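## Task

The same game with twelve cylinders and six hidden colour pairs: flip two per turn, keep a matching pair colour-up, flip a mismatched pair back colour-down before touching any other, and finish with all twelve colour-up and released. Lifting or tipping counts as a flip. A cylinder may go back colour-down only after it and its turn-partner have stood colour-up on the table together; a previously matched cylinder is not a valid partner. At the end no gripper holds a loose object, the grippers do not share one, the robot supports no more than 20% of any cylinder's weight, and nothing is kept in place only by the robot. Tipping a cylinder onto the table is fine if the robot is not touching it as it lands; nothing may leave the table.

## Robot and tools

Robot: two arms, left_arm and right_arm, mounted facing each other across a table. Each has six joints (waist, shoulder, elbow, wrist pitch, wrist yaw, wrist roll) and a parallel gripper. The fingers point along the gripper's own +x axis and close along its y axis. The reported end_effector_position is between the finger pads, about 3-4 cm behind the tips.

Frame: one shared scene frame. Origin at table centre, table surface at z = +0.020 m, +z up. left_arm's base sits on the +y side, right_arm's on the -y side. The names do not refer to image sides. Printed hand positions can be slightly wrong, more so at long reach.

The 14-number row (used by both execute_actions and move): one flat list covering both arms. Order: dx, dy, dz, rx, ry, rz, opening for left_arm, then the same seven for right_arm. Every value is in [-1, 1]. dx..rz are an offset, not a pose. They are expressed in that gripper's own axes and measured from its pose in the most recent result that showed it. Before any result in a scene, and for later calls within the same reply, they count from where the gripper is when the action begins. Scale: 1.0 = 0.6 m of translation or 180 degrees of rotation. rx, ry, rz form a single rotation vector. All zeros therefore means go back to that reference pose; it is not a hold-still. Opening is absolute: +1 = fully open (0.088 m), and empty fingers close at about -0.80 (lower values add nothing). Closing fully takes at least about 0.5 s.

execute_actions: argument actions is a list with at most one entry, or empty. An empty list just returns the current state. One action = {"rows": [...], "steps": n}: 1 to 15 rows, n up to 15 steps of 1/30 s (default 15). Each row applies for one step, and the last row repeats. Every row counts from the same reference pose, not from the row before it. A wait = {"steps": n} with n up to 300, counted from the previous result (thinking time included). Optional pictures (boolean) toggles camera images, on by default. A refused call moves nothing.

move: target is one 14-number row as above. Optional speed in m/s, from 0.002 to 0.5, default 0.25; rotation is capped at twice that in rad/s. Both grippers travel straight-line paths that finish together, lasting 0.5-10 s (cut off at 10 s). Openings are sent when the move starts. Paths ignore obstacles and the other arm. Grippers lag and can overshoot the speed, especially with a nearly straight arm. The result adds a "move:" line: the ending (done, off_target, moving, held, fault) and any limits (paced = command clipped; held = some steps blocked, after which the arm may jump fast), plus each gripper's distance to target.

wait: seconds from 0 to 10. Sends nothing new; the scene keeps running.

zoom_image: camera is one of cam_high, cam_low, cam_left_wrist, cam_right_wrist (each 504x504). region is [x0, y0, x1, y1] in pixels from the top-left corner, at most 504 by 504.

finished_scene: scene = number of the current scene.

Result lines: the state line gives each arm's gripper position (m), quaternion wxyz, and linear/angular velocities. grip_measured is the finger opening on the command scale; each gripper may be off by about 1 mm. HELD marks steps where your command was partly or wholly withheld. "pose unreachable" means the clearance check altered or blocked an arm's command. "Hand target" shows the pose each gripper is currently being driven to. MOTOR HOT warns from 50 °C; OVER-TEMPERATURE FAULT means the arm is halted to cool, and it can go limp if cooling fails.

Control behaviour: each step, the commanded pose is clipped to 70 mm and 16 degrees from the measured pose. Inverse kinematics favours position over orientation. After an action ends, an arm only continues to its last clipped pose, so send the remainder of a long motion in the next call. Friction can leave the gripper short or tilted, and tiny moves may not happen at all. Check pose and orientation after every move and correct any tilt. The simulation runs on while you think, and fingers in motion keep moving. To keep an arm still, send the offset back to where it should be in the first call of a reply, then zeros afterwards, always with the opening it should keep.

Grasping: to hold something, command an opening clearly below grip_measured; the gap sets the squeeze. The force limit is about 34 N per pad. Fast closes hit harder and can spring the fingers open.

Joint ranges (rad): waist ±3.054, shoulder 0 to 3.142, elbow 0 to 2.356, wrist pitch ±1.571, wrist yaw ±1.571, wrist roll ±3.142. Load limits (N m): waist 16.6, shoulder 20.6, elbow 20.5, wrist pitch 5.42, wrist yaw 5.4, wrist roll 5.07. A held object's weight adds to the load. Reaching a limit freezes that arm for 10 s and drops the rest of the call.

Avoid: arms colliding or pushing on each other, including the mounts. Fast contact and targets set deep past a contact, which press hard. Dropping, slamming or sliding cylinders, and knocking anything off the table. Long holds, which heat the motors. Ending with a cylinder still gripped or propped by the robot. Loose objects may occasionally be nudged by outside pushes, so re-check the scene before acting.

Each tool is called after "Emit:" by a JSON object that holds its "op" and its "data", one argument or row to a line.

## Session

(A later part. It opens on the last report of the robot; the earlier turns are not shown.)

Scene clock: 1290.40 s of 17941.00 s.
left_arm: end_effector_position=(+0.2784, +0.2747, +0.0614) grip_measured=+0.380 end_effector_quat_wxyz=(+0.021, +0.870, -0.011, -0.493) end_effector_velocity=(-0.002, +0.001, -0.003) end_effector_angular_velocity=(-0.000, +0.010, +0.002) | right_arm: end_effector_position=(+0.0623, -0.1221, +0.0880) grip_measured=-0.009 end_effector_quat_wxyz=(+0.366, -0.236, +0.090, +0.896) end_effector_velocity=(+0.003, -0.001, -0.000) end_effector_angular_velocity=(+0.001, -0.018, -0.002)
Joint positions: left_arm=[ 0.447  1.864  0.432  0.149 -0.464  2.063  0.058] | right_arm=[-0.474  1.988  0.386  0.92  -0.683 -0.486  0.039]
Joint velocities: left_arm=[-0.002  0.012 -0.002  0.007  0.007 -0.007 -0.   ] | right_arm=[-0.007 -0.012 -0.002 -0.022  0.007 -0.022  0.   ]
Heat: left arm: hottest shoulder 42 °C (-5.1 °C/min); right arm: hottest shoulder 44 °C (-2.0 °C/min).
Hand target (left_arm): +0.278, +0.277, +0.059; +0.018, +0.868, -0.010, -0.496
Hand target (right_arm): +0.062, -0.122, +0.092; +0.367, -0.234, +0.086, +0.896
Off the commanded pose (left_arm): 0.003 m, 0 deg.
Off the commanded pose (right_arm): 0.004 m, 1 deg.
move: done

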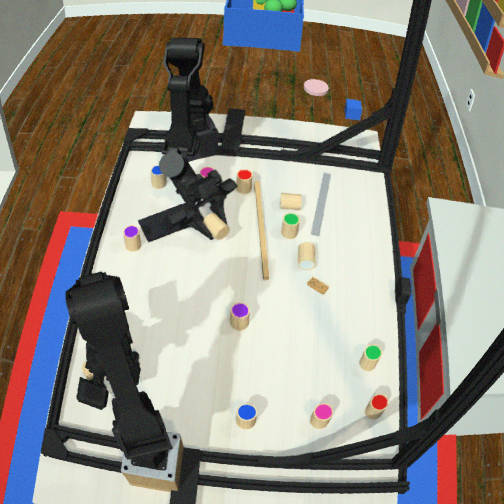

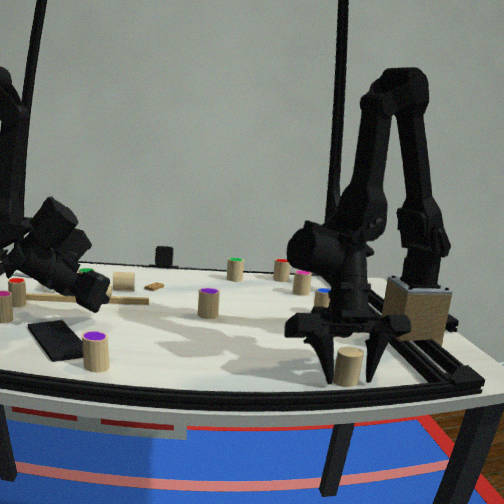

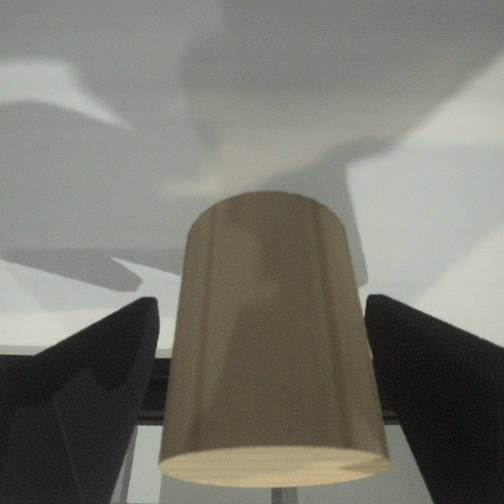

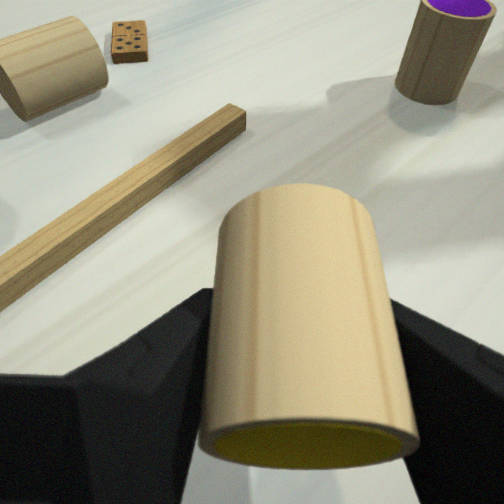

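Emit:
{"op": "execute_actions", "data": {
  "actions": [
    {"rows":[[0,0,0,0,0,0,0.3,0,0,0,0,0,0,-0.3],[0,0,0,0,0,0,0.3,0,0,0,0,0,0,-0.3],[0,0,0,0,0,0,0.2,0,0,0,0,0,0,-0.3],[0,0,0,0,0,0,0.2,0,0,0,0,0,0,-0.3],[0,0,0,0,0,0,0.1,0,0,0,0,0,0,-0.3],[0,0,0,0,0,0,0.1,0,0,0,0,0,0,-0.3],[0,0,0,0,0,0,0,0,0,0,0,0,0,-0.3],[0,0,0,0,0,0,0,0,0,0,0,0,0,-0.3],[0,0,0,0,0,0,-0.1,0,0,0,0,0,0,-0.3],[0,0,0,0,0,0,-0.1,0,0,0,0,0,0,-0.3],[0,0,0,0,0,0,-0.3,0,0,0,0,0,0,-0.3]],"steps":14}
  ],
  "pictures": false
}}

Emit:
{"op": "move", "data": {
  "target": [-0.065,0,-0.03,0,0,0,-0.3,-0.008,0,0.014,0,0,0,-0.3],
  "speed": 0.15
}}

Emit:
{"op": "move", "data": {
  "target": [-0.29,0.105,0.475,0,0,0,-0.3,0,0,0,0,0.503,0,-0.3],
  "speed": 0.35
}}

Scene clock: 1299.33 s of 17941.00 s.
left_arm: end_effector_position=(+0.2783, +0.2749, +0.0609) grip_measured=-0.015 end_effector_quat_wxyz=(+0.020, +0.869, -0.011, -0.493) end_effector_velocity=(+0.001, +0.003, +0.001) end_effector_angular_velocity=(+0.012, -0.016, +0.010) | right_arm: end_effector_position=(+0.0623, -0.1223, +0.0883) grip_measured=-0.010 end_effector_quat_wxyz=(+0.366, -0.236, +0.090, +0.896) end_effector_velocity=(-0.000, +0.000, +0.001) end_effector_angular_velocity=(+0.002, +0.000, +0.007)
Joint positions: left_arm=[ 0.447  1.866  0.431  0.151 -0.464  2.064  0.038] | right_arm=[-0.474  1.986  0.385  0.919 -0.683 -0.486  0.039]
Joint velocities: left_arm=[-0.002 -0.002 -0.002 -0.007 -0.022 -0.007 -0.   ] | right_arm=[-0.002 -0.002  0.002 -0.007 -0.007 -0.007 -0.   ]
Heat: left arm: hottest shoulder 41 °C (-6.1 °C/min); right arm: hottest shoulder 43 °C (-5.1 °C/min).
Hand target (left_arm): +0.278, +0.275, +0.061; +0.021, +0.870, -0.012, -0.493
Hand target (right_arm): +0.062, -0.122, +0.088; +0.366, -0.236, +0.090, +0.896
Off the commanded pose (left_arm): 0.001 m, 0 deg.
Off the commanded pose (right_arm): 0.000 m, 0 deg.
Steps of this call (steps 1 to 254: nothing new was sent; steps 255 to 268: all 14 steps of this action). Readings (end_effector_position):
255: left_arm (+0.2783, +0.2749, +0.0609) | right_arm (+0.0623, -0.1223, +0.0883)
256: left_arm (+0.2783, +0.2749, +0.0609) | right_arm (+0.0623, -0.1223, +0.0883)
258: left_arm (+0.2783, +0.2749, +0.0609) | right_arm (+0.0623, -0.1223, +0.0883)
262: left_arm (+0.2783, +0.2749, +0.0609) | right_arm (+0.0623, -0.1223, +0.0883)
268: the state above

Scene clock: 1300.43 s of 17941.00 s.
left_arm: end_effector_position=(+0.2719, +0.2813, +0.0997) grip_measured=-0.014 end_effector_quat_wxyz=(+0.014, +0.867, -0.008, -0.498) end_effector_velocity=(+0.001, -0.002, +0.004) end_effector_angular_velocity=(-0.019, -0.011, +0.018) | right_arm: end_effector_position=(+0.0623, -0.1239, +0.0935) grip_measured=-0.010 end_effector_quat_wxyz=(+0.364, -0.238, +0.097, +0.895) end_effector_velocity=(-0.000, -0.004, -0.001) end_effector_angular_velocity=(-0.008, +0.000, +0.007)
Joint positions: left_arm=[ 0.434  1.64   0.45  -0.117 -0.464  2.048  0.038] | right_arm=[-0.474  1.941  0.385  0.86  -0.683 -0.486  0.039]
Joint velocities: left_arm=[-0.002 -0.017  0.002 -0.007 -0.007 -0.022 -0.   ] | right_arm=[-0.002 -0.002 -0.007 -0.007 -0.007 -0.007 -0.   ]
Heat: left arm: hottest shoulder 41 °C (-6.1 °C/min); right arm: hottest shoulder 43 °C (-6.1 °C/min).
Hand target (left_arm): +0.274, +0.277, +0.104; +0.021, +0.869, -0.011, -0.493
Hand target (right_arm): +0.062, -0.122, +0.098; +0.366, -0.236, +0.091, +0.896
Off the commanded pose (left_arm): 0.006 m, 1 deg.
Off the commanded pose (right_arm): 0.005 m, 1 deg.
move: done

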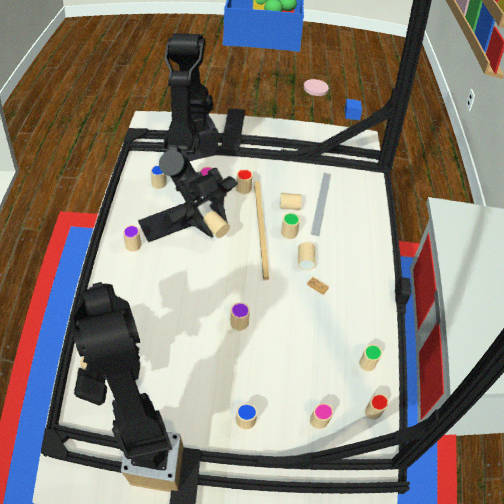

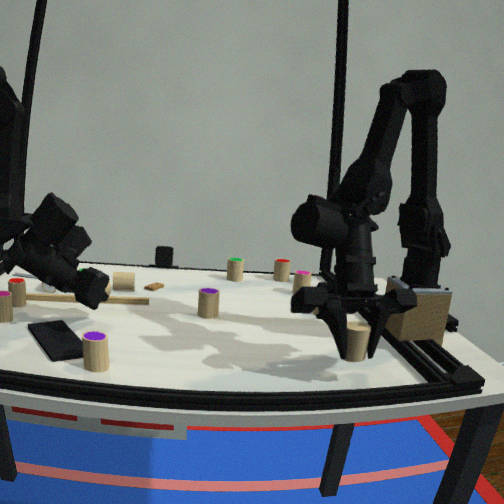

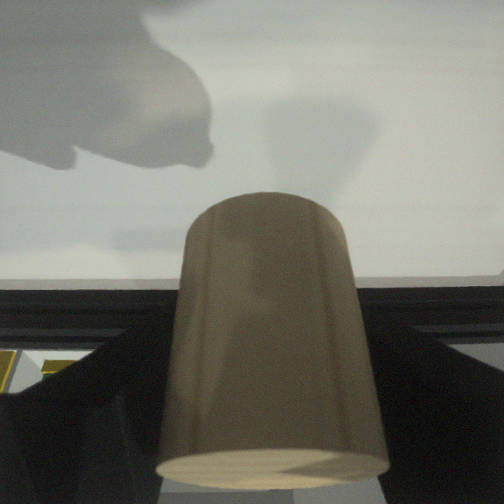

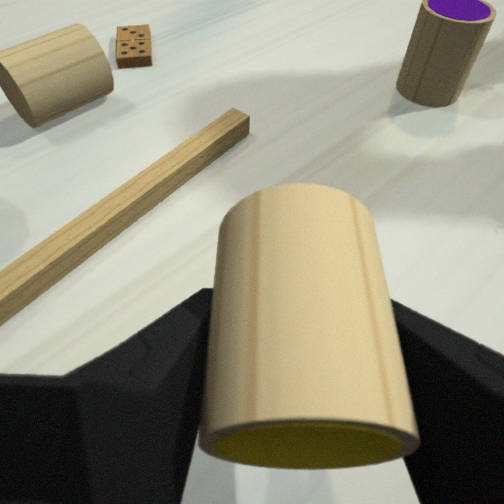

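Scene clock: 1303.17 s of 17941.00 s.
left_arm: end_effector_position=(-0.0635, +0.2209, +0.1090) grip_measured=-0.016 end_effector_quat_wxyz=(+0.012, +0.864, -0.007, -0.503) end_effector_velocity=(-0.003, +0.002, +0.002) end_effector_angular_velocity=(+0.016, +0.009, +0.012) | right_arm: end_effector_position=(+0.0620, -0.1245, +0.0955) grip_measured=-0.010 end_effector_quat_wxyz=(+0.193, -0.799, +0.331, +0.464) end_effector_velocity=(+0.001, +0.000, +0.007) end_effector_angular_velocity=(-0.016, +0.004, -0.004)
Joint positions: left_arm=[-0.787  2.184  1.309 -1.063 -0.371  0.697  0.038] | right_arm=[-0.093  2.349  1.651 -1.352  0.204 -0.371  0.039]
Joint velocities: left_arm=[-0.002  0.002  0.017 -0.022  0.022 -0.007 -0.   ] | right_arm=[-0.007 -0.002  0.022 -0.037 -0.007 -0.007 -0.   ]
Heat: left arm: hottest shoulder 41 °C (-6.0 °C/min); right arm: hottest shoulder 42 °C (-7.0 °C/min).
Hand target (left_arm): -0.066, +0.220, +0.109; +0.013, +0.864, -0.006, -0.504
Hand target (right_arm): +0.062, -0.124, +0.092; -0.191, +0.802, -0.331, -0.460
Off the commanded pose (left_arm): 0.003 m, 1 deg.
Off the commanded pose (right_arm): 0.002 m, 1 deg.
move: done

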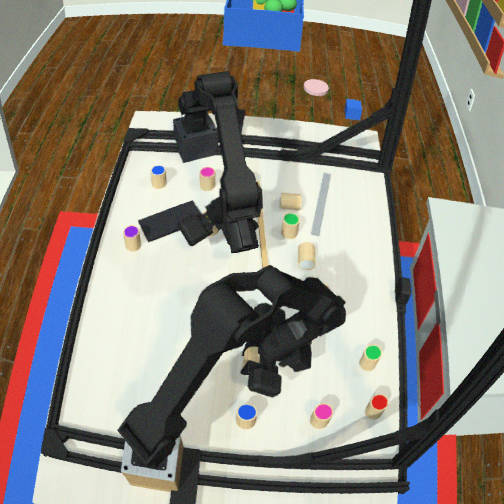

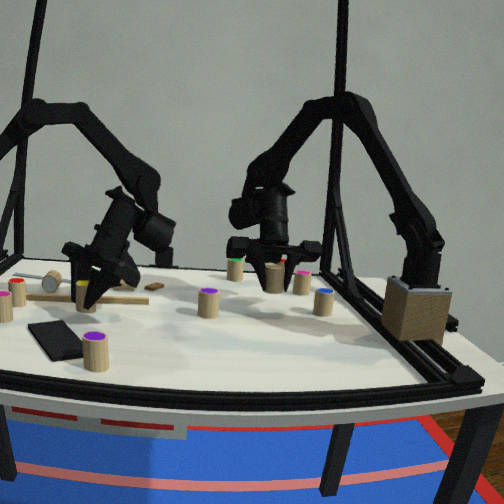

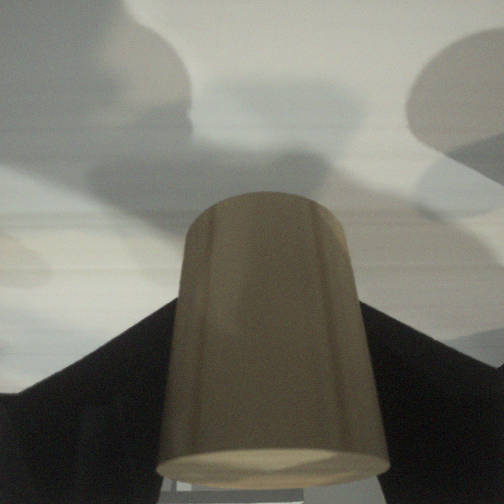

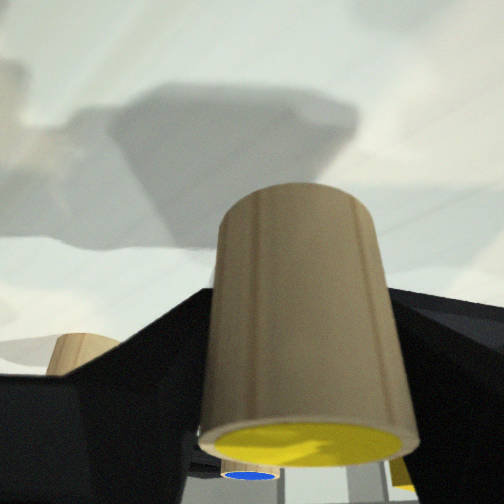

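Emit:
{"op": "move", "data": {
  "target": [-0.053,0.02,0.142,0,-0.493,0,-0.3,0.03,0,0.065,0,0,0,-0.3],
  "speed": 0.35
}}

Emit:
{"op": "move", "data": {
  "target": [0.046,0,-0.069,0,0,0,-0.3,0.01,0,0.006,0,0,0,-0.3],
  "speed": 0.05
}}

Scene clock: 1311.50 s of 17941.00 s.
left_arm: end_effector_position=(-0.1541, +0.2062, +0.0973) grip_measured=-0.017 end_effector_quat_wxyz=(+0.004, +0.268, -0.019, -0.963) end_effector_velocity=(+0.001, -0.001, -0.001) end_effector_angular_velocity=(+0.018, +0.001, +0.026) | right_arm: end_effector_position=(+0.0468, -0.1066, +0.0709) grip_measured=-0.010 end_effector_quat_wxyz=(+0.197, -0.797, +0.328, +0.467) end_effector_velocity=(+0.004, -0.005, +0.002) end_effector_angular_velocity=(-0.025, -0.014, +0.007)
Joint positions: left_arm=[-0.476  2.124  0.696  0.535  0.848  0.795  0.038] | right_arm=[-0.073  2.465  1.764 -1.34   0.199 -0.352  0.039]
Joint velocities: left_arm=[ 0.002  0.002 -0.007  0.022 -0.007 -0.037 -0.   ] | right_arm=[-0.002 -0.002 -0.007 -0.022  0.007 -0.007 -0.   ]
Heat: left arm: hottest shoulder 42 °C (-5.1 °C/min); right arm: hottest shoulder 42 °C (-9.1 °C/min).
Hand target (left_arm): -0.152, +0.208, +0.095; -0.003, -0.267, +0.014, +0.964
Hand target (right_arm): +0.045, -0.107, +0.061; -0.193, +0.799, -0.331, -0.464
Off the commanded pose (left_arm): 0.003 m, 1 deg.
Off the commanded pose (right_arm): 0.011 m, 1 deg.
move: off_target (right_arm)

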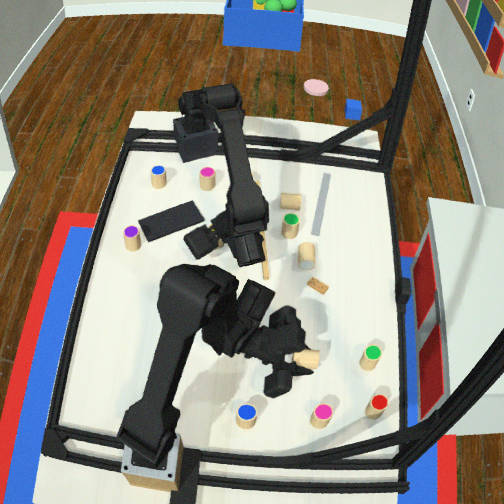

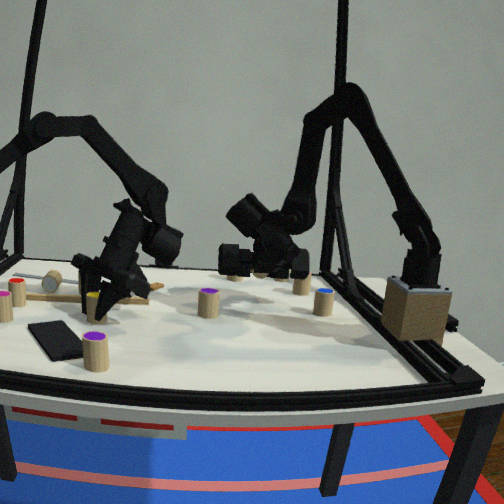

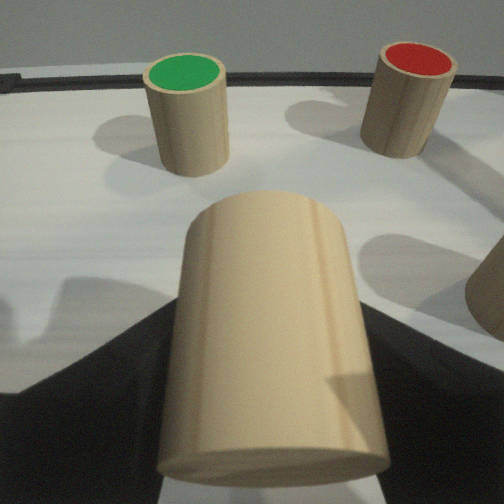

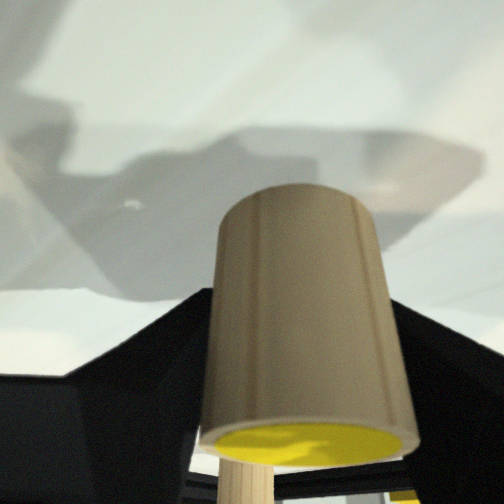

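Scene clock: 1312.73 s of 17941.00 s.
left_arm: end_effector_position=(-0.1549, +0.2054, +0.0517) grip_measured=-0.018 end_effector_quat_wxyz=(+0.003, +0.264, -0.018, -0.964) end_effector_velocity=(+0.002, +0.001, -0.006) end_effector_angular_velocity=(+0.013, -0.023, +0.015) | right_arm: end_effector_position=(+0.0467, -0.1062, +0.0707) grip_measured=-0.010 end_effector_quat_wxyz=(+0.198, -0.797, +0.327, +0.468) end_effector_velocity=(+0.001, -0.002, -0.000) end_effector_angular_velocity=(-0.006, -0.013, -0.001)
Joint positions: left_arm=[-0.475  2.333  0.728  0.717  0.856  0.79   0.038] | right_arm=[-0.073  2.465  1.764 -1.338  0.199 -0.352  0.039]
Joint velocities: left_arm=[-0.002  0.007 -0.002 -0.007 -0.022 -0.007  0.   ] | right_arm=[ 0.002  0.002 -0.002 -0.007  0.007  0.007 -0.   ]
Heat: left arm: hottest shoulder 42 °C (-5.0 °C/min); right arm: hottest shoulder 42 °C (-8.1 °C/min).
Hand target (left_arm): -0.156, +0.205, +0.047; -0.003, -0.268, +0.019, +0.963
Hand target (right_arm): +0.047, -0.107, +0.064; -0.197, +0.797, -0.328, -0.467
Off the commanded pose (left_arm): 0.004 m, 0 deg.
Off the commanded pose (right_arm): 0.007 m, 0 deg.
move: done

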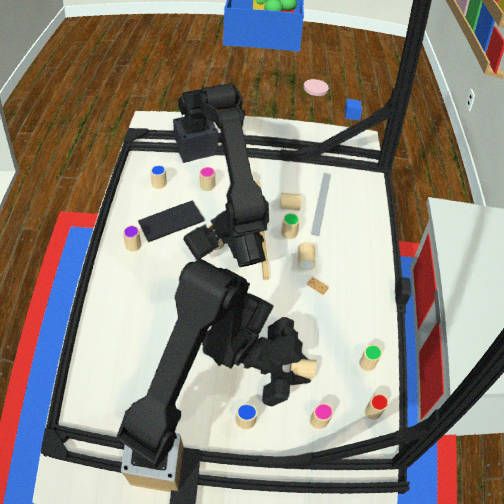

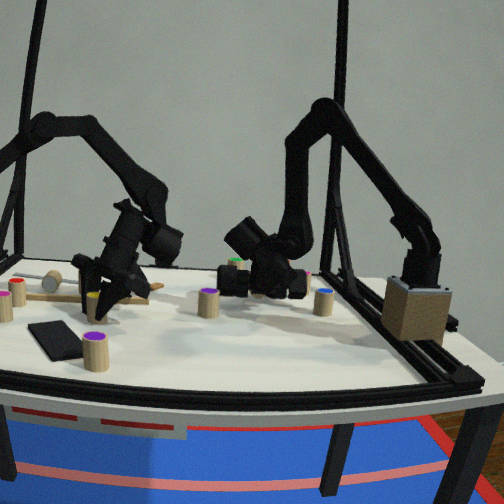

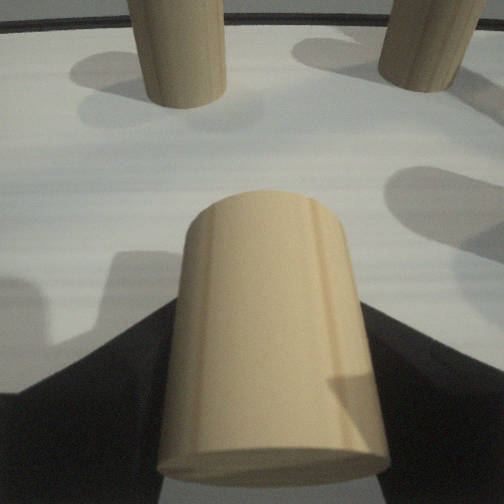

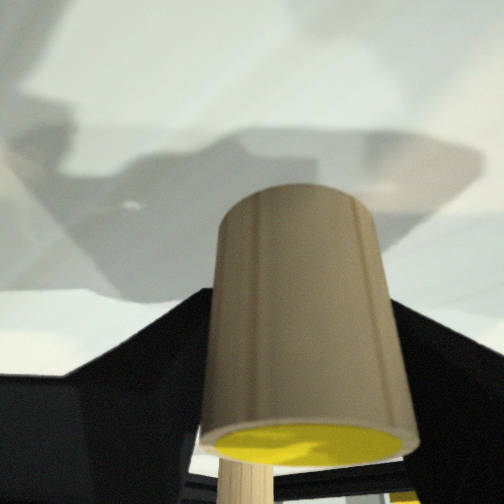

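Emit:
{"op": "move", "data": {
  "target": [0.008,-0.003,-0.014,0,0,0,-0.3,0,0,0,0,0,0,0.38],
  "speed": 0.03
}}

Scene clock: 1317.60 s of 17941.00 s.
left_arm: end_effector_position=(-0.1554, +0.2051, +0.0506) grip_measured=-0.019 end_effector_quat_wxyz=(+0.001, +0.254, -0.022, -0.967) end_effector_velocity=(-0.002, +0.000, +0.002) end_effector_angular_velocity=(-0.006, +0.013, -0.004) | right_arm: end_effector_position=(+0.0465, -0.1058, +0.0705) grip_measured=+0.379 end_effector_quat_wxyz=(+0.199, -0.797, +0.327, +0.468) end_effector_velocity=(+0.002, -0.005, +0.002) end_effector_angular_velocity=(-0.025, +0.000, +0.001)
Joint positions: left_arm=[-0.471  2.353  0.728  0.755  0.873  0.787  0.038] | right_arm=[-0.073  2.465  1.764 -1.336  0.199 -0.352  0.058]
Joint velocities: left_arm=[-0.002  0.002 -0.002  0.022  0.007 -0.007 -0.   ] | right_arm=[-0.002 -0.002 -0.002 -0.022 -0.007 -0.007 -0.   ]
Heat: left arm: hottest shoulder 41 °C (-6.1 °C/min); right arm: hottest shoulder 43 °C (-7.1 °C/min).
Hand target (left_arm): -0.155, +0.207, +0.042; -0.003, -0.264, +0.018, +0.964
Hand target (right_arm): +0.047, -0.106, +0.071; -0.198, +0.797, -0.327, -0.468
Off the commanded pose (left_arm): 0.009 m, 1 deg.
Off the commanded pose (right_arm): 0.000 m, 0 deg.
move: off_target (left_arm)

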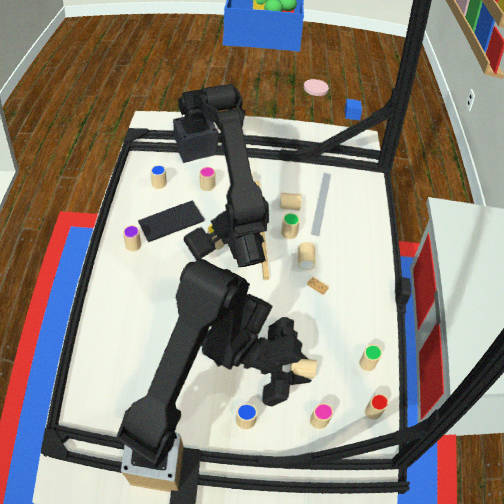

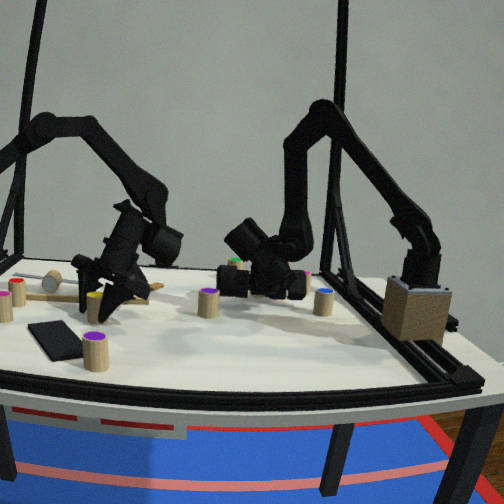

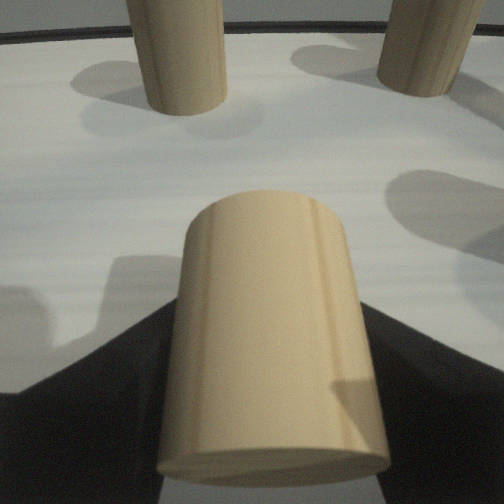

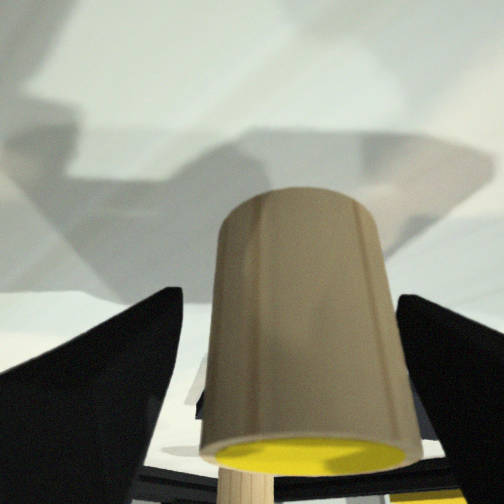

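Emit:
{"op": "execute_actions", "data": {
  "actions": [
    {"rows":[[0,0,0,0,0,0,0.38,0,0,0,0,0,0,0.38]],"steps":10}
  ],
  "pictures": false
}}

Emit:
{"op": "move", "data": {
  "target": [0.013,0,0.043,0,0.505,0,0.38,-0.118,0,-0.068,0,0,0,0.38],
  "speed": 0.35
}}

Scene clock: 1324.27 s of 17941.00 s.
left_arm: end_effector_position=(-0.1546, +0.2031, +0.0513) grip_measured=+0.357 end_effector_quat_wxyz=(+0.004, +0.252, -0.023, -0.967) end_effector_velocity=(+0.002, +0.004, -0.002) end_effector_angular_velocity=(+0.032, -0.019, +0.006) | right_arm: end_effector_position=(+0.0466, -0.1060, +0.0703) grip_measured=+0.380 end_effector_quat_wxyz=(+0.198, -0.797, +0.327, +0.468) end_effector_velocity=(+0.003, -0.003, +0.003) end_effector_angular_velocity=(-0.021, +0.002, -0.004)
Joint positions: left_arm=[-0.467  2.354  0.729  0.761  0.875  0.784  0.056] | right_arm=[-0.073  2.466  1.764 -1.336  0.199 -0.352  0.058]
Joint velocities: left_arm=[-0.002 -0.007 -0.002 -0.037 -0.007 -0.007  0.011] | right_arm=[-0.007 -0.002  0.002 -0.022 -0.007 -0.007 -0.   ]
Heat: left arm: hottest shoulder 41 °C (-6.1 °C/min); right arm: hottest shoulder 43 °C (-6.1 °C/min).
Hand target (left_arm): -0.155, +0.205, +0.051; -0.001, -0.254, +0.022, +0.967
Hand target (right_arm): +0.047, -0.106, +0.070; -0.198, +0.797, -0.327, -0.468
Off the commanded pose (left_arm): 0.002 m, 0 deg.
Off the commanded pose (right_arm): 0.000 m, 0 deg.
Steps of this call (steps 1 to 190: nothing new was sent; steps 191 to 200: all 10 steps of this action). Readings (end_effector_position):
191: left_arm (-0.1554, +0.2052, +0.0506) | right_arm (+0.0466, -0.1060, +0.0703)
192: left_arm (-0.1552, +0.2051, +0.0507) | right_arm (+0.0466, -0.1060, +0.0703)
194: left_arm (-0.1550, +0.2031, +0.0512) | right_arm (+0.0466, -0.1060, +0.0703)
198: left_arm (-0.1547, +0.2031, +0.0513) | right_arm (+0.0466, -0.1060, +0.0703)
200: the state above

Scene clock: 1327.33 s of 17941.00 s.
left_arm: end_effector_position=(-0.1741, +0.2061, +0.0712) grip_measured=+0.380 end_effector_quat_wxyz=(+0.018, +0.864, -0.011, -0.503) end_effector_velocity=(-0.001, -0.004, +0.004) end_effector_angular_velocity=(-0.026, -0.013, +0.008) | right_arm: end_effector_position=(+0.0484, -0.1106, +0.1434) grip_measured=+0.380 end_effector_quat_wxyz=(+0.192, -0.800, +0.331, +0.462) end_effector_velocity=(+0.001, -0.003, +0.000) end_effector_angular_velocity=(-0.011, -0.001, -0.012)
Joint positions: left_arm=[-0.941  2.589  1.892 -1.286 -0.323  0.543  0.058] | right_arm=[-0.073  2.356  1.863 -1.566  0.199 -0.352  0.058]
Joint velocities: left_arm=[-0.002  0.007  0.027 -0.022 -0.022 -0.022 -0.   ] | right_arm=[-0.002 -0.002 -0.007 -0.007 -0.007  0.007 -0.   ]
Heat: left arm: hottest shoulder 41 °C (-6.1 °C/min); right arm: hottest shoulder 44 °C (-5.1 °C/min).
Hand target (left_arm): -0.175, +0.206, +0.070; +0.019, +0.865, -0.012, -0.501
Hand target (right_arm): +0.047, -0.108, +0.152; -0.200, +0.796, -0.325, -0.470
Off the commanded pose (left_arm): 0.002 m, 1 deg.
Off the commanded pose (right_arm): 0.009 m, 1 deg.
joint sent to its limit (right arm) — the command would take joint 4 (wrist pitch) past its lower limit, so that joint was sent only as far as its limit.
move: off_target (right_arm)

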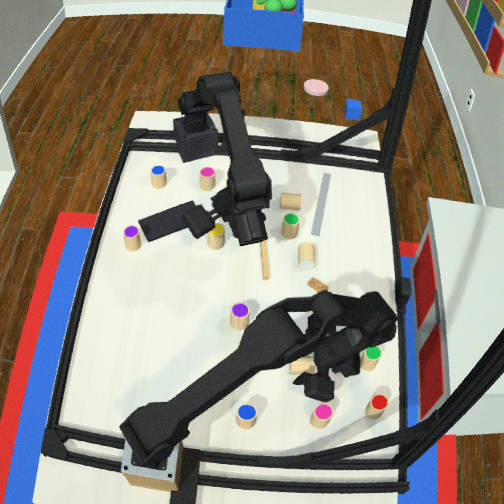

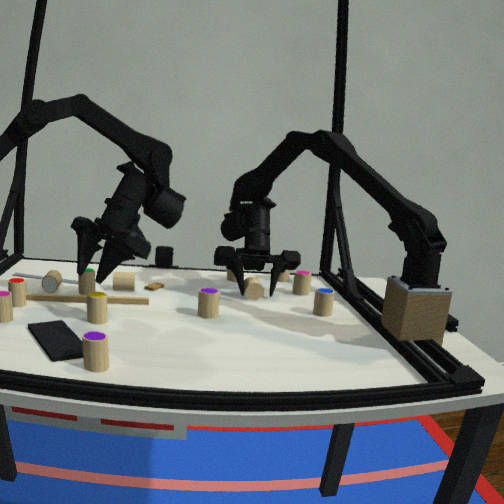

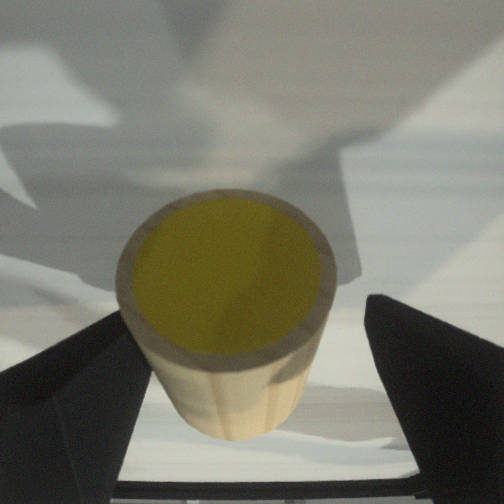

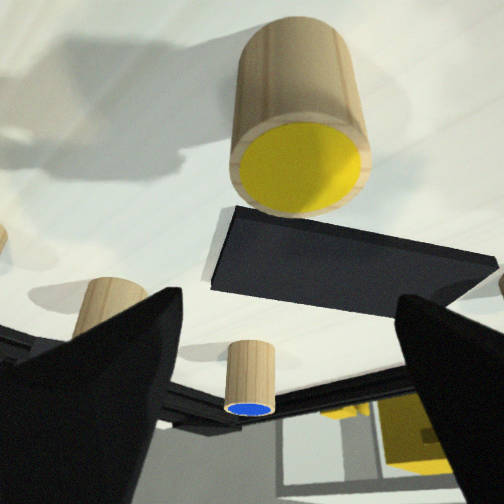

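Emit:
{"op": "move", "data": {
  "target": [0.006,0.011,0.003,0,0,0,0.38,0,0,0,0,0,0,0.38],
  "speed": 0.04
}}

Emit:
{"op": "execute_actions", "data": {
  "actions": [
    {"rows":[[0,0,0,0,0,0,0.3,0,0,0,0,0,0,0.38],[0,0,0,0,0,0,0.3,0,0,0,0,0,0,0.38],[0,0,0,0,0,0,0.2,0,0,0,0,0,0,0.38],[0,0,0,0,0,0,0.2,0,0,0,0,0,0,0.38],[0,0,0,0,0,0,0.1,0,0,0,0,0,0,0.38],[0,0,0,0,0,0,0.1,0,0,0,0,0,0,0.38],[0,0,0,0,0,0,0,0,0,0,0,0,0,0.38],[0,0,0,0,0,0,0,0,0,0,0,0,0,0.38],[0,0,0,0,0,0,-0.1,0,0,0,0,0,0,0.38],[0,0,0,0,0,0,-0.1,0,0,0,0,0,0,0.38],[0,0,0,0,0,0,-0.3,0,0,0,0,0,0,0.38]],"steps":14}
  ],
  "pictures": false
}}

Emit:
{"op": "move", "data": {
  "target": [-0.05,-0.008,-0.035,0,0,0,-0.3,0,0,0,0,0,0,0.38],
  "speed": 0.12
}}

Emit:
{"op": "move", "data": {
  "target": [0,0,0,0,-0.497,0,-0.3,0,0,0,0,0,0,0.38],
  "speed": 0.35
}}

Scene clock: 1336.40 s of 17941.00 s.
left_arm: end_effector_position=(-0.1730, +0.2017, +0.0691) grip_measured=+0.380 end_effector_quat_wxyz=(+0.017, +0.864, -0.009, -0.503) end_effector_velocity=(+0.001, +0.000, +0.000) end_effector_angular_velocity=(-0.012, -0.009, +0.014) | right_arm: end_effector_position=(+0.0484, -0.1106, +0.1436) grip_measured=+0.380 end_effector_quat_wxyz=(+0.192, -0.800, +0.331, +0.462) end_effector_velocity=(+0.001, -0.002, +0.001) end_effector_angular_velocity=(-0.007, +0.001, -0.012)
Joint positions: left_arm=[-0.93   2.602  1.907 -1.288 -0.324  0.552  0.058] | right_arm=[-0.073  2.355  1.863 -1.566  0.199 -0.352  0.058]
Joint velocities: left_arm=[-0.002  0.002  0.002 -0.007 -0.007 -0.022 -0.   ] | right_arm=[-0.002 -0.002 -0.002 -0.007 -0.007  0.007 -0.   ]
Heat: left arm: hottest shoulder 43 °C (-2.0 °C/min); right arm: hottest shoulder 46 °C (-1.0 °C/min).
Hand target (left_arm): -0.174, +0.199, +0.067; +0.018, +0.864, -0.011, -0.503
Hand target (right_arm): +0.048, -0.111, +0.143; -0.192, +0.800, -0.331, -0.462
Off the commanded pose (left_arm): 0.003 m, 0 deg.
Off the commanded pose (right_arm): 0.000 m, 0 deg.
After step 90, 5.37 s passed at rest.
move: done

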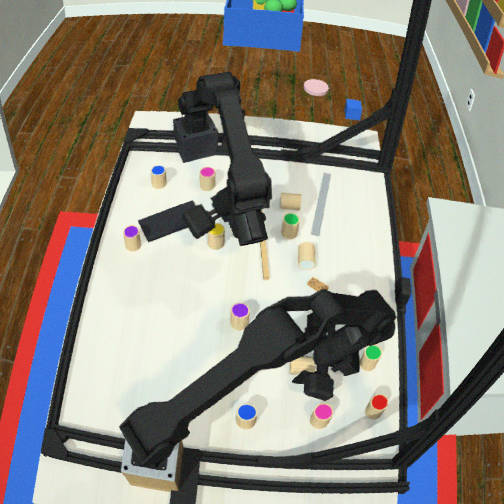

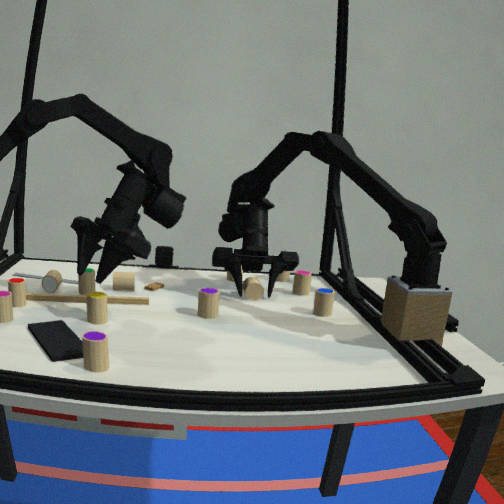

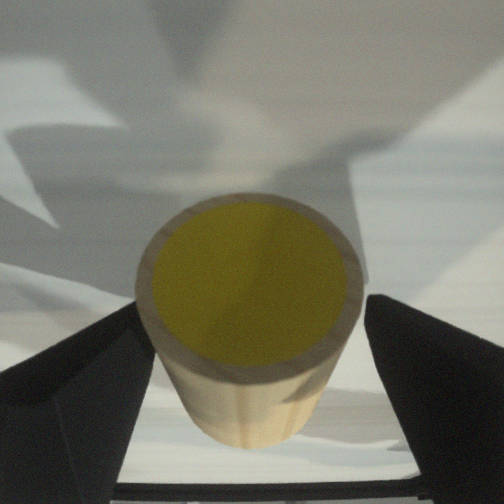

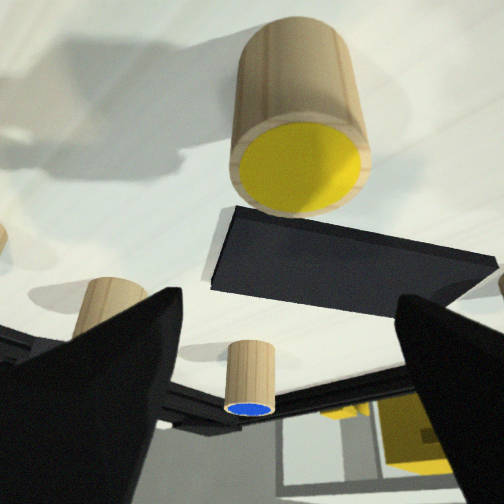

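Scene clock: 1336.87 s of 17941.00 s.
left_arm: end_effector_position=(-0.1727, +0.2014, +0.0694) grip_measured=+0.013 end_effector_quat_wxyz=(+0.017, +0.865, -0.010, -0.502) end_effector_velocity=(+0.000, +0.003, +0.001) end_effector_angular_velocity=(+0.006, -0.002, +0.007) | right_arm: end_effector_position=(+0.0484, -0.1106, +0.1435) grip_measured=+0.380 end_effector_quat_wxyz=(+0.192, -0.800, +0.331, +0.462) end_effector_velocity=(-0.003, +0.001, -0.000) end_effector_angular_velocity=(+0.001, +0.025, -0.006)
Joint positions: left_arm=[-0.93   2.602  1.908 -1.289 -0.327  0.552  0.04 ] | right_arm=[-0.073  2.355  1.863 -1.566  0.199 -0.352  0.058]
Joint velocities: left_arm=[-0.002 -0.002 -0.002 -0.007  0.007 -0.007  0.   ] | right_arm=[-0.002 -0.002  0.002  0.007 -0.022 -0.007 -0.   ]
Heat: left arm: hottest shoulder 43 °C (-2.0 °C/min); right arm: hottest shoulder 46 °C (-1.0 °C/min).
Hand target (left_arm): -0.173, +0.202, +0.069; +0.017, +0.864, -0.010, -0.503
Hand target (right_arm): +0.048, -0.111, +0.144; -0.192, +0.800, -0.331, -0.462
Off the commanded pose (left_arm): 0.001 m, 0 deg.
Off the commanded pose (right_arm): 0.000 m, 0 deg.
Steps of this call (steps 1 to 14: all 14 steps of this action). Readings (end_effector_position):
1: left_arm (-0.1730, +0.2016, +0.0692) | right_arm (+0.0484, -0.1106, +0.1436)
2: left_arm (-0.1730, +0.2016, +0.0692) | right_arm (+0.0484, -0.1106, +0.1436)
4: left_arm (-0.1730, +0.2016, +0.0692) | right_arm (+0.0484, -0.1106, +0.1436)
8: left_arm (-0.1730, +0.2016, +0.0692) | right_arm (+0.0484, -0.1106, +0.1436)
14: the state above

Scene clock: 1337.90 s of 17941.00 s.
left_arm: end_effector_position=(-0.1692, +0.2062, +0.1010) grip_measured=+0.013 end_effector_quat_wxyz=(+0.016, +0.866, -0.010, -0.500) end_effector_velocity=(+0.005, +0.001, +0.001) end_effector_angular_velocity=(-0.010, -0.025, -0.005) | right_arm: end_effector_position=(+0.0484, -0.1106, +0.1435) grip_measured=+0.380 end_effector_quat_wxyz=(+0.192, -0.800, +0.331, +0.462) end_effector_velocity=(+0.004, -0.004, +0.003) end_effector_angular_velocity=(-0.021, -0.012, +0.007)
Joint positions: left_arm=[-0.935  2.526  1.893 -1.358 -0.327  0.548  0.04 ] | right_arm=[-0.073  2.355  1.863 -1.566  0.199 -0.352  0.058]
Joint velocities: left_arm=[-0.002 -0.002 -0.012 -0.007 -0.022 -0.007 -0.   ] | right_arm=[-0.002 -0.002 -0.002 -0.022  0.007 -0.007 -0.   ]
Heat: left arm: hottest shoulder 43 °C (-2.0 °C/min); right arm: hottest shoulder 46 °C (-1.0 °C/min).
Hand target (left_arm): -0.170, +0.208, +0.106; +0.017, +0.865, -0.010, -0.502
Hand target (right_arm): +0.048, -0.111, +0.144; -0.192, +0.800, -0.331, -0.462
Off the commanded pose (left_arm): 0.005 m, 0 deg.
Off the commanded pose (right_arm): 0.000 m, 0 deg.
move: done

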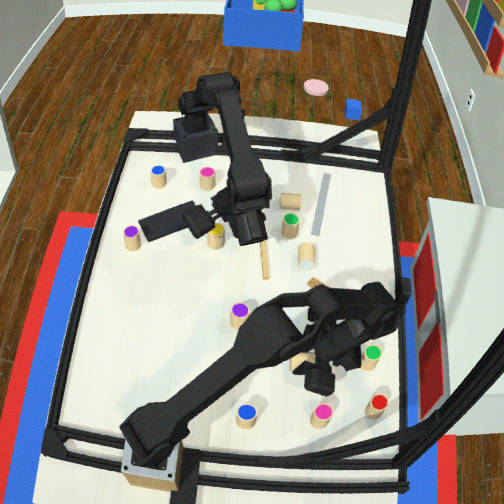

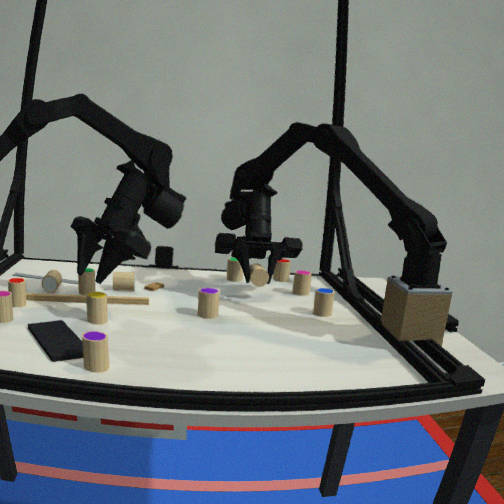

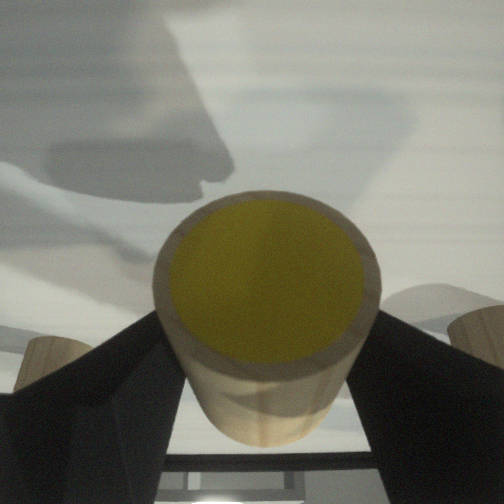

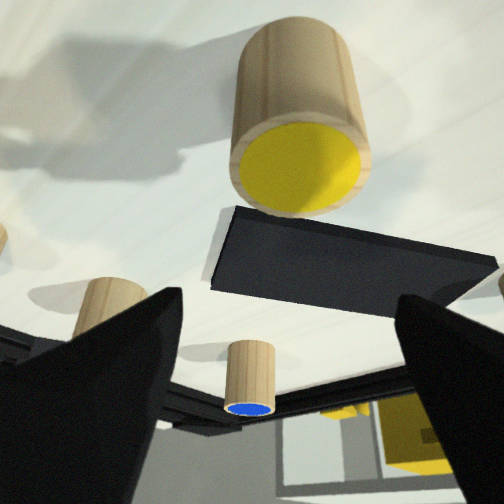

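Scene clock: 1340.70 s of 17941.00 s.
left_arm: end_effector_position=(-0.1703, +0.2032, +0.1041) grip_measured=+0.013 end_effector_quat_wxyz=(+0.004, +0.266, -0.025, -0.964) end_effector_velocity=(+0.002, +0.002, -0.003) end_effector_angular_velocity=(+0.028, +0.002, +0.009) | right_arm: end_effector_position=(+0.0484, -0.1106, +0.1435) grip_measured=+0.380 end_effector_quat_wxyz=(+0.192, -0.800, +0.331, +0.462) end_effector_velocity=(-0.001, -0.003, +0.001) end_effector_angular_velocity=(-0.017, +0.018, -0.006)
Joint positions: left_arm=[-0.519  2.119  0.728  0.541  0.821  0.751  0.04 ] | right_arm=[-0.073  2.355  1.863 -1.566  0.199 -0.352  0.058]
Joint velocities: left_arm=[ 0.002  0.007 -0.007  0.007  0.007 -0.022 -0.   ] | right_arm=[-0.002 -0.002 -0.002 -0.007 -0.022 -0.007 -0.   ]
Heat: left arm: hottest shoulder 43 °C (-1.0 °C/min); right arm: hottest shoulder 47 °C (+1.0 °C/min).
Hand target (left_arm): -0.168, +0.205, +0.102; -0.003, -0.266, +0.019, +0.964
Hand target (right_arm): +0.048, -0.111, +0.144; -0.192, +0.800, -0.331, -0.462
Off the commanded pose (left_arm): 0.004 m, 1 deg.
Off the commanded pose (right_arm): 0.000 m, 0 deg.
move: done

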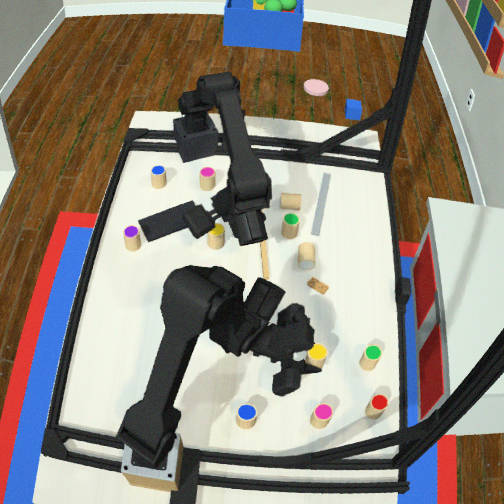

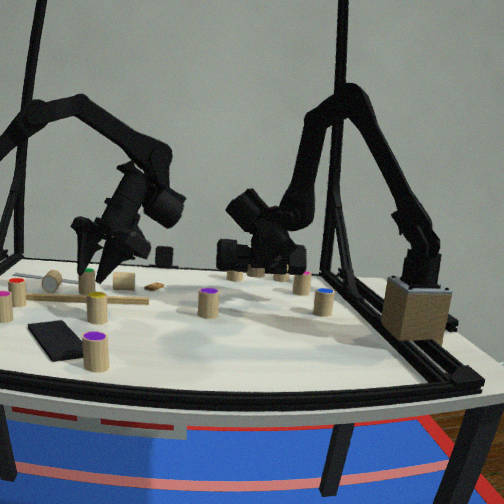

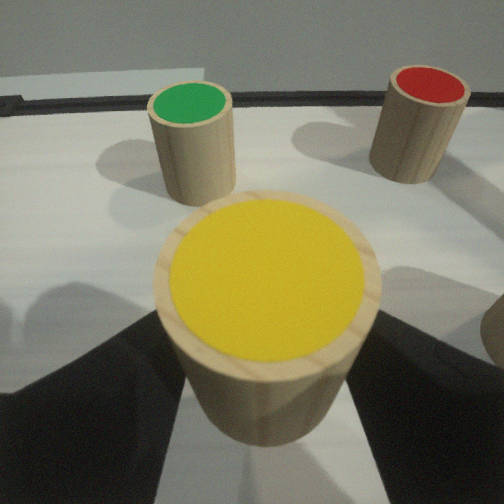

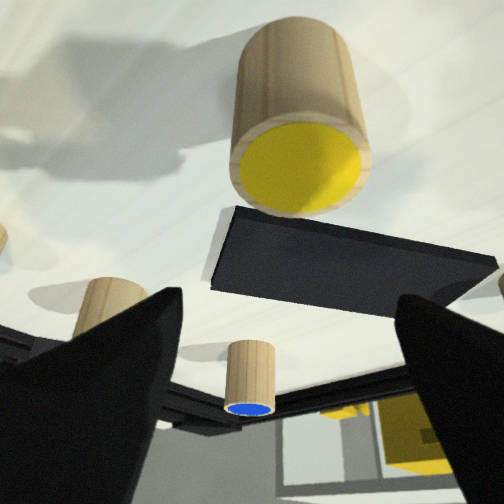

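Emit:
{"op": "move", "data": {
  "target": [0.048,-0.005,-0.081,-0.012,0,0,-0.3,0,0,0,0,0,0,0.38],
  "speed": 0.045
}}

Scene clock: 1346.07 s of 17941.00 s.
left_arm: end_effector_position=(-0.1719, +0.2026, +0.0565) grip_measured=+0.013 end_effector_quat_wxyz=(+0.007, +0.257, -0.016, -0.966) end_effector_velocity=(-0.001, -0.001, -0.002) end_effector_angular_velocity=(-0.007, +0.002, +0.006) | right_arm: end_effector_position=(+0.0484, -0.1106, +0.1435) grip_measured=+0.380 end_effector_quat_wxyz=(+0.192, -0.800, +0.331, +0.462) end_effector_velocity=(+0.001, -0.002, +0.001) end_effector_angular_velocity=(-0.017, +0.011, +0.013)
Joint positions: left_arm=[-0.518  2.339  0.754  0.757  0.833  0.718  0.04 ] | right_arm=[-0.073  2.355  1.863 -1.566  0.199 -0.352  0.058]
Joint velocities: left_arm=[-0.002  0.012  0.002  0.022 -0.007 -0.007 -0.   ] | right_arm=[-0.002 -0.002 -0.002 -0.007 -0.007 -0.022 -0.   ]
Heat: left arm: hottest shoulder 43 °C (+0.0 °C/min); right arm: hottest shoulder 47 °C (+2.0 °C/min).
Hand target (left_arm): -0.170, +0.204, +0.047; -0.009, -0.266, +0.007, +0.964
Hand target (right_arm): +0.048, -0.111, +0.144; -0.192, +0.800, -0.331, -0.462
Off the commanded pose (left_arm): 0.009 m, 2 deg.
Off the commanded pose (right_arm): 0.000 m, 0 deg.
move: off_target (left_arm)

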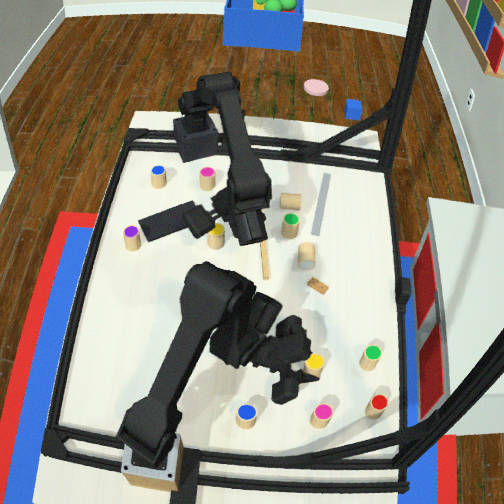

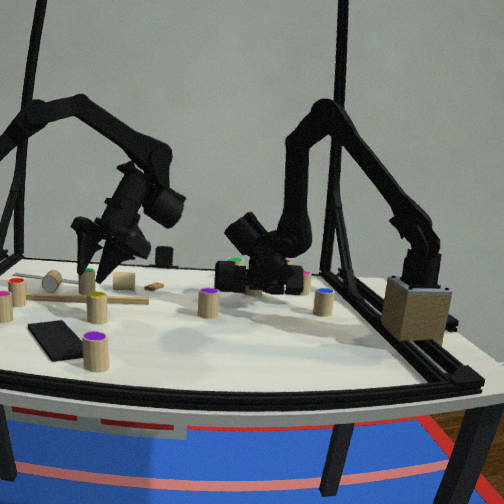

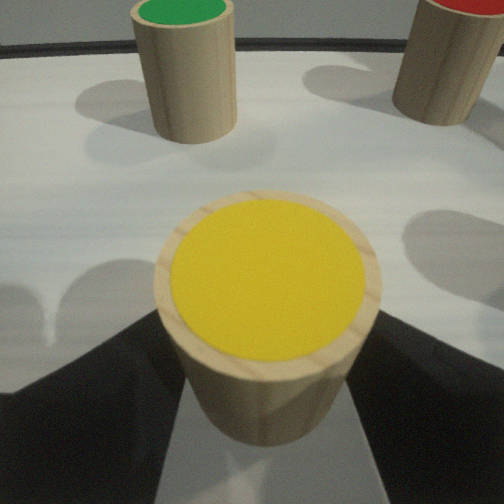

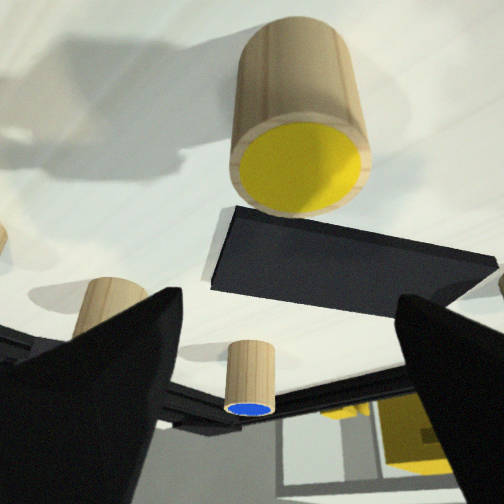

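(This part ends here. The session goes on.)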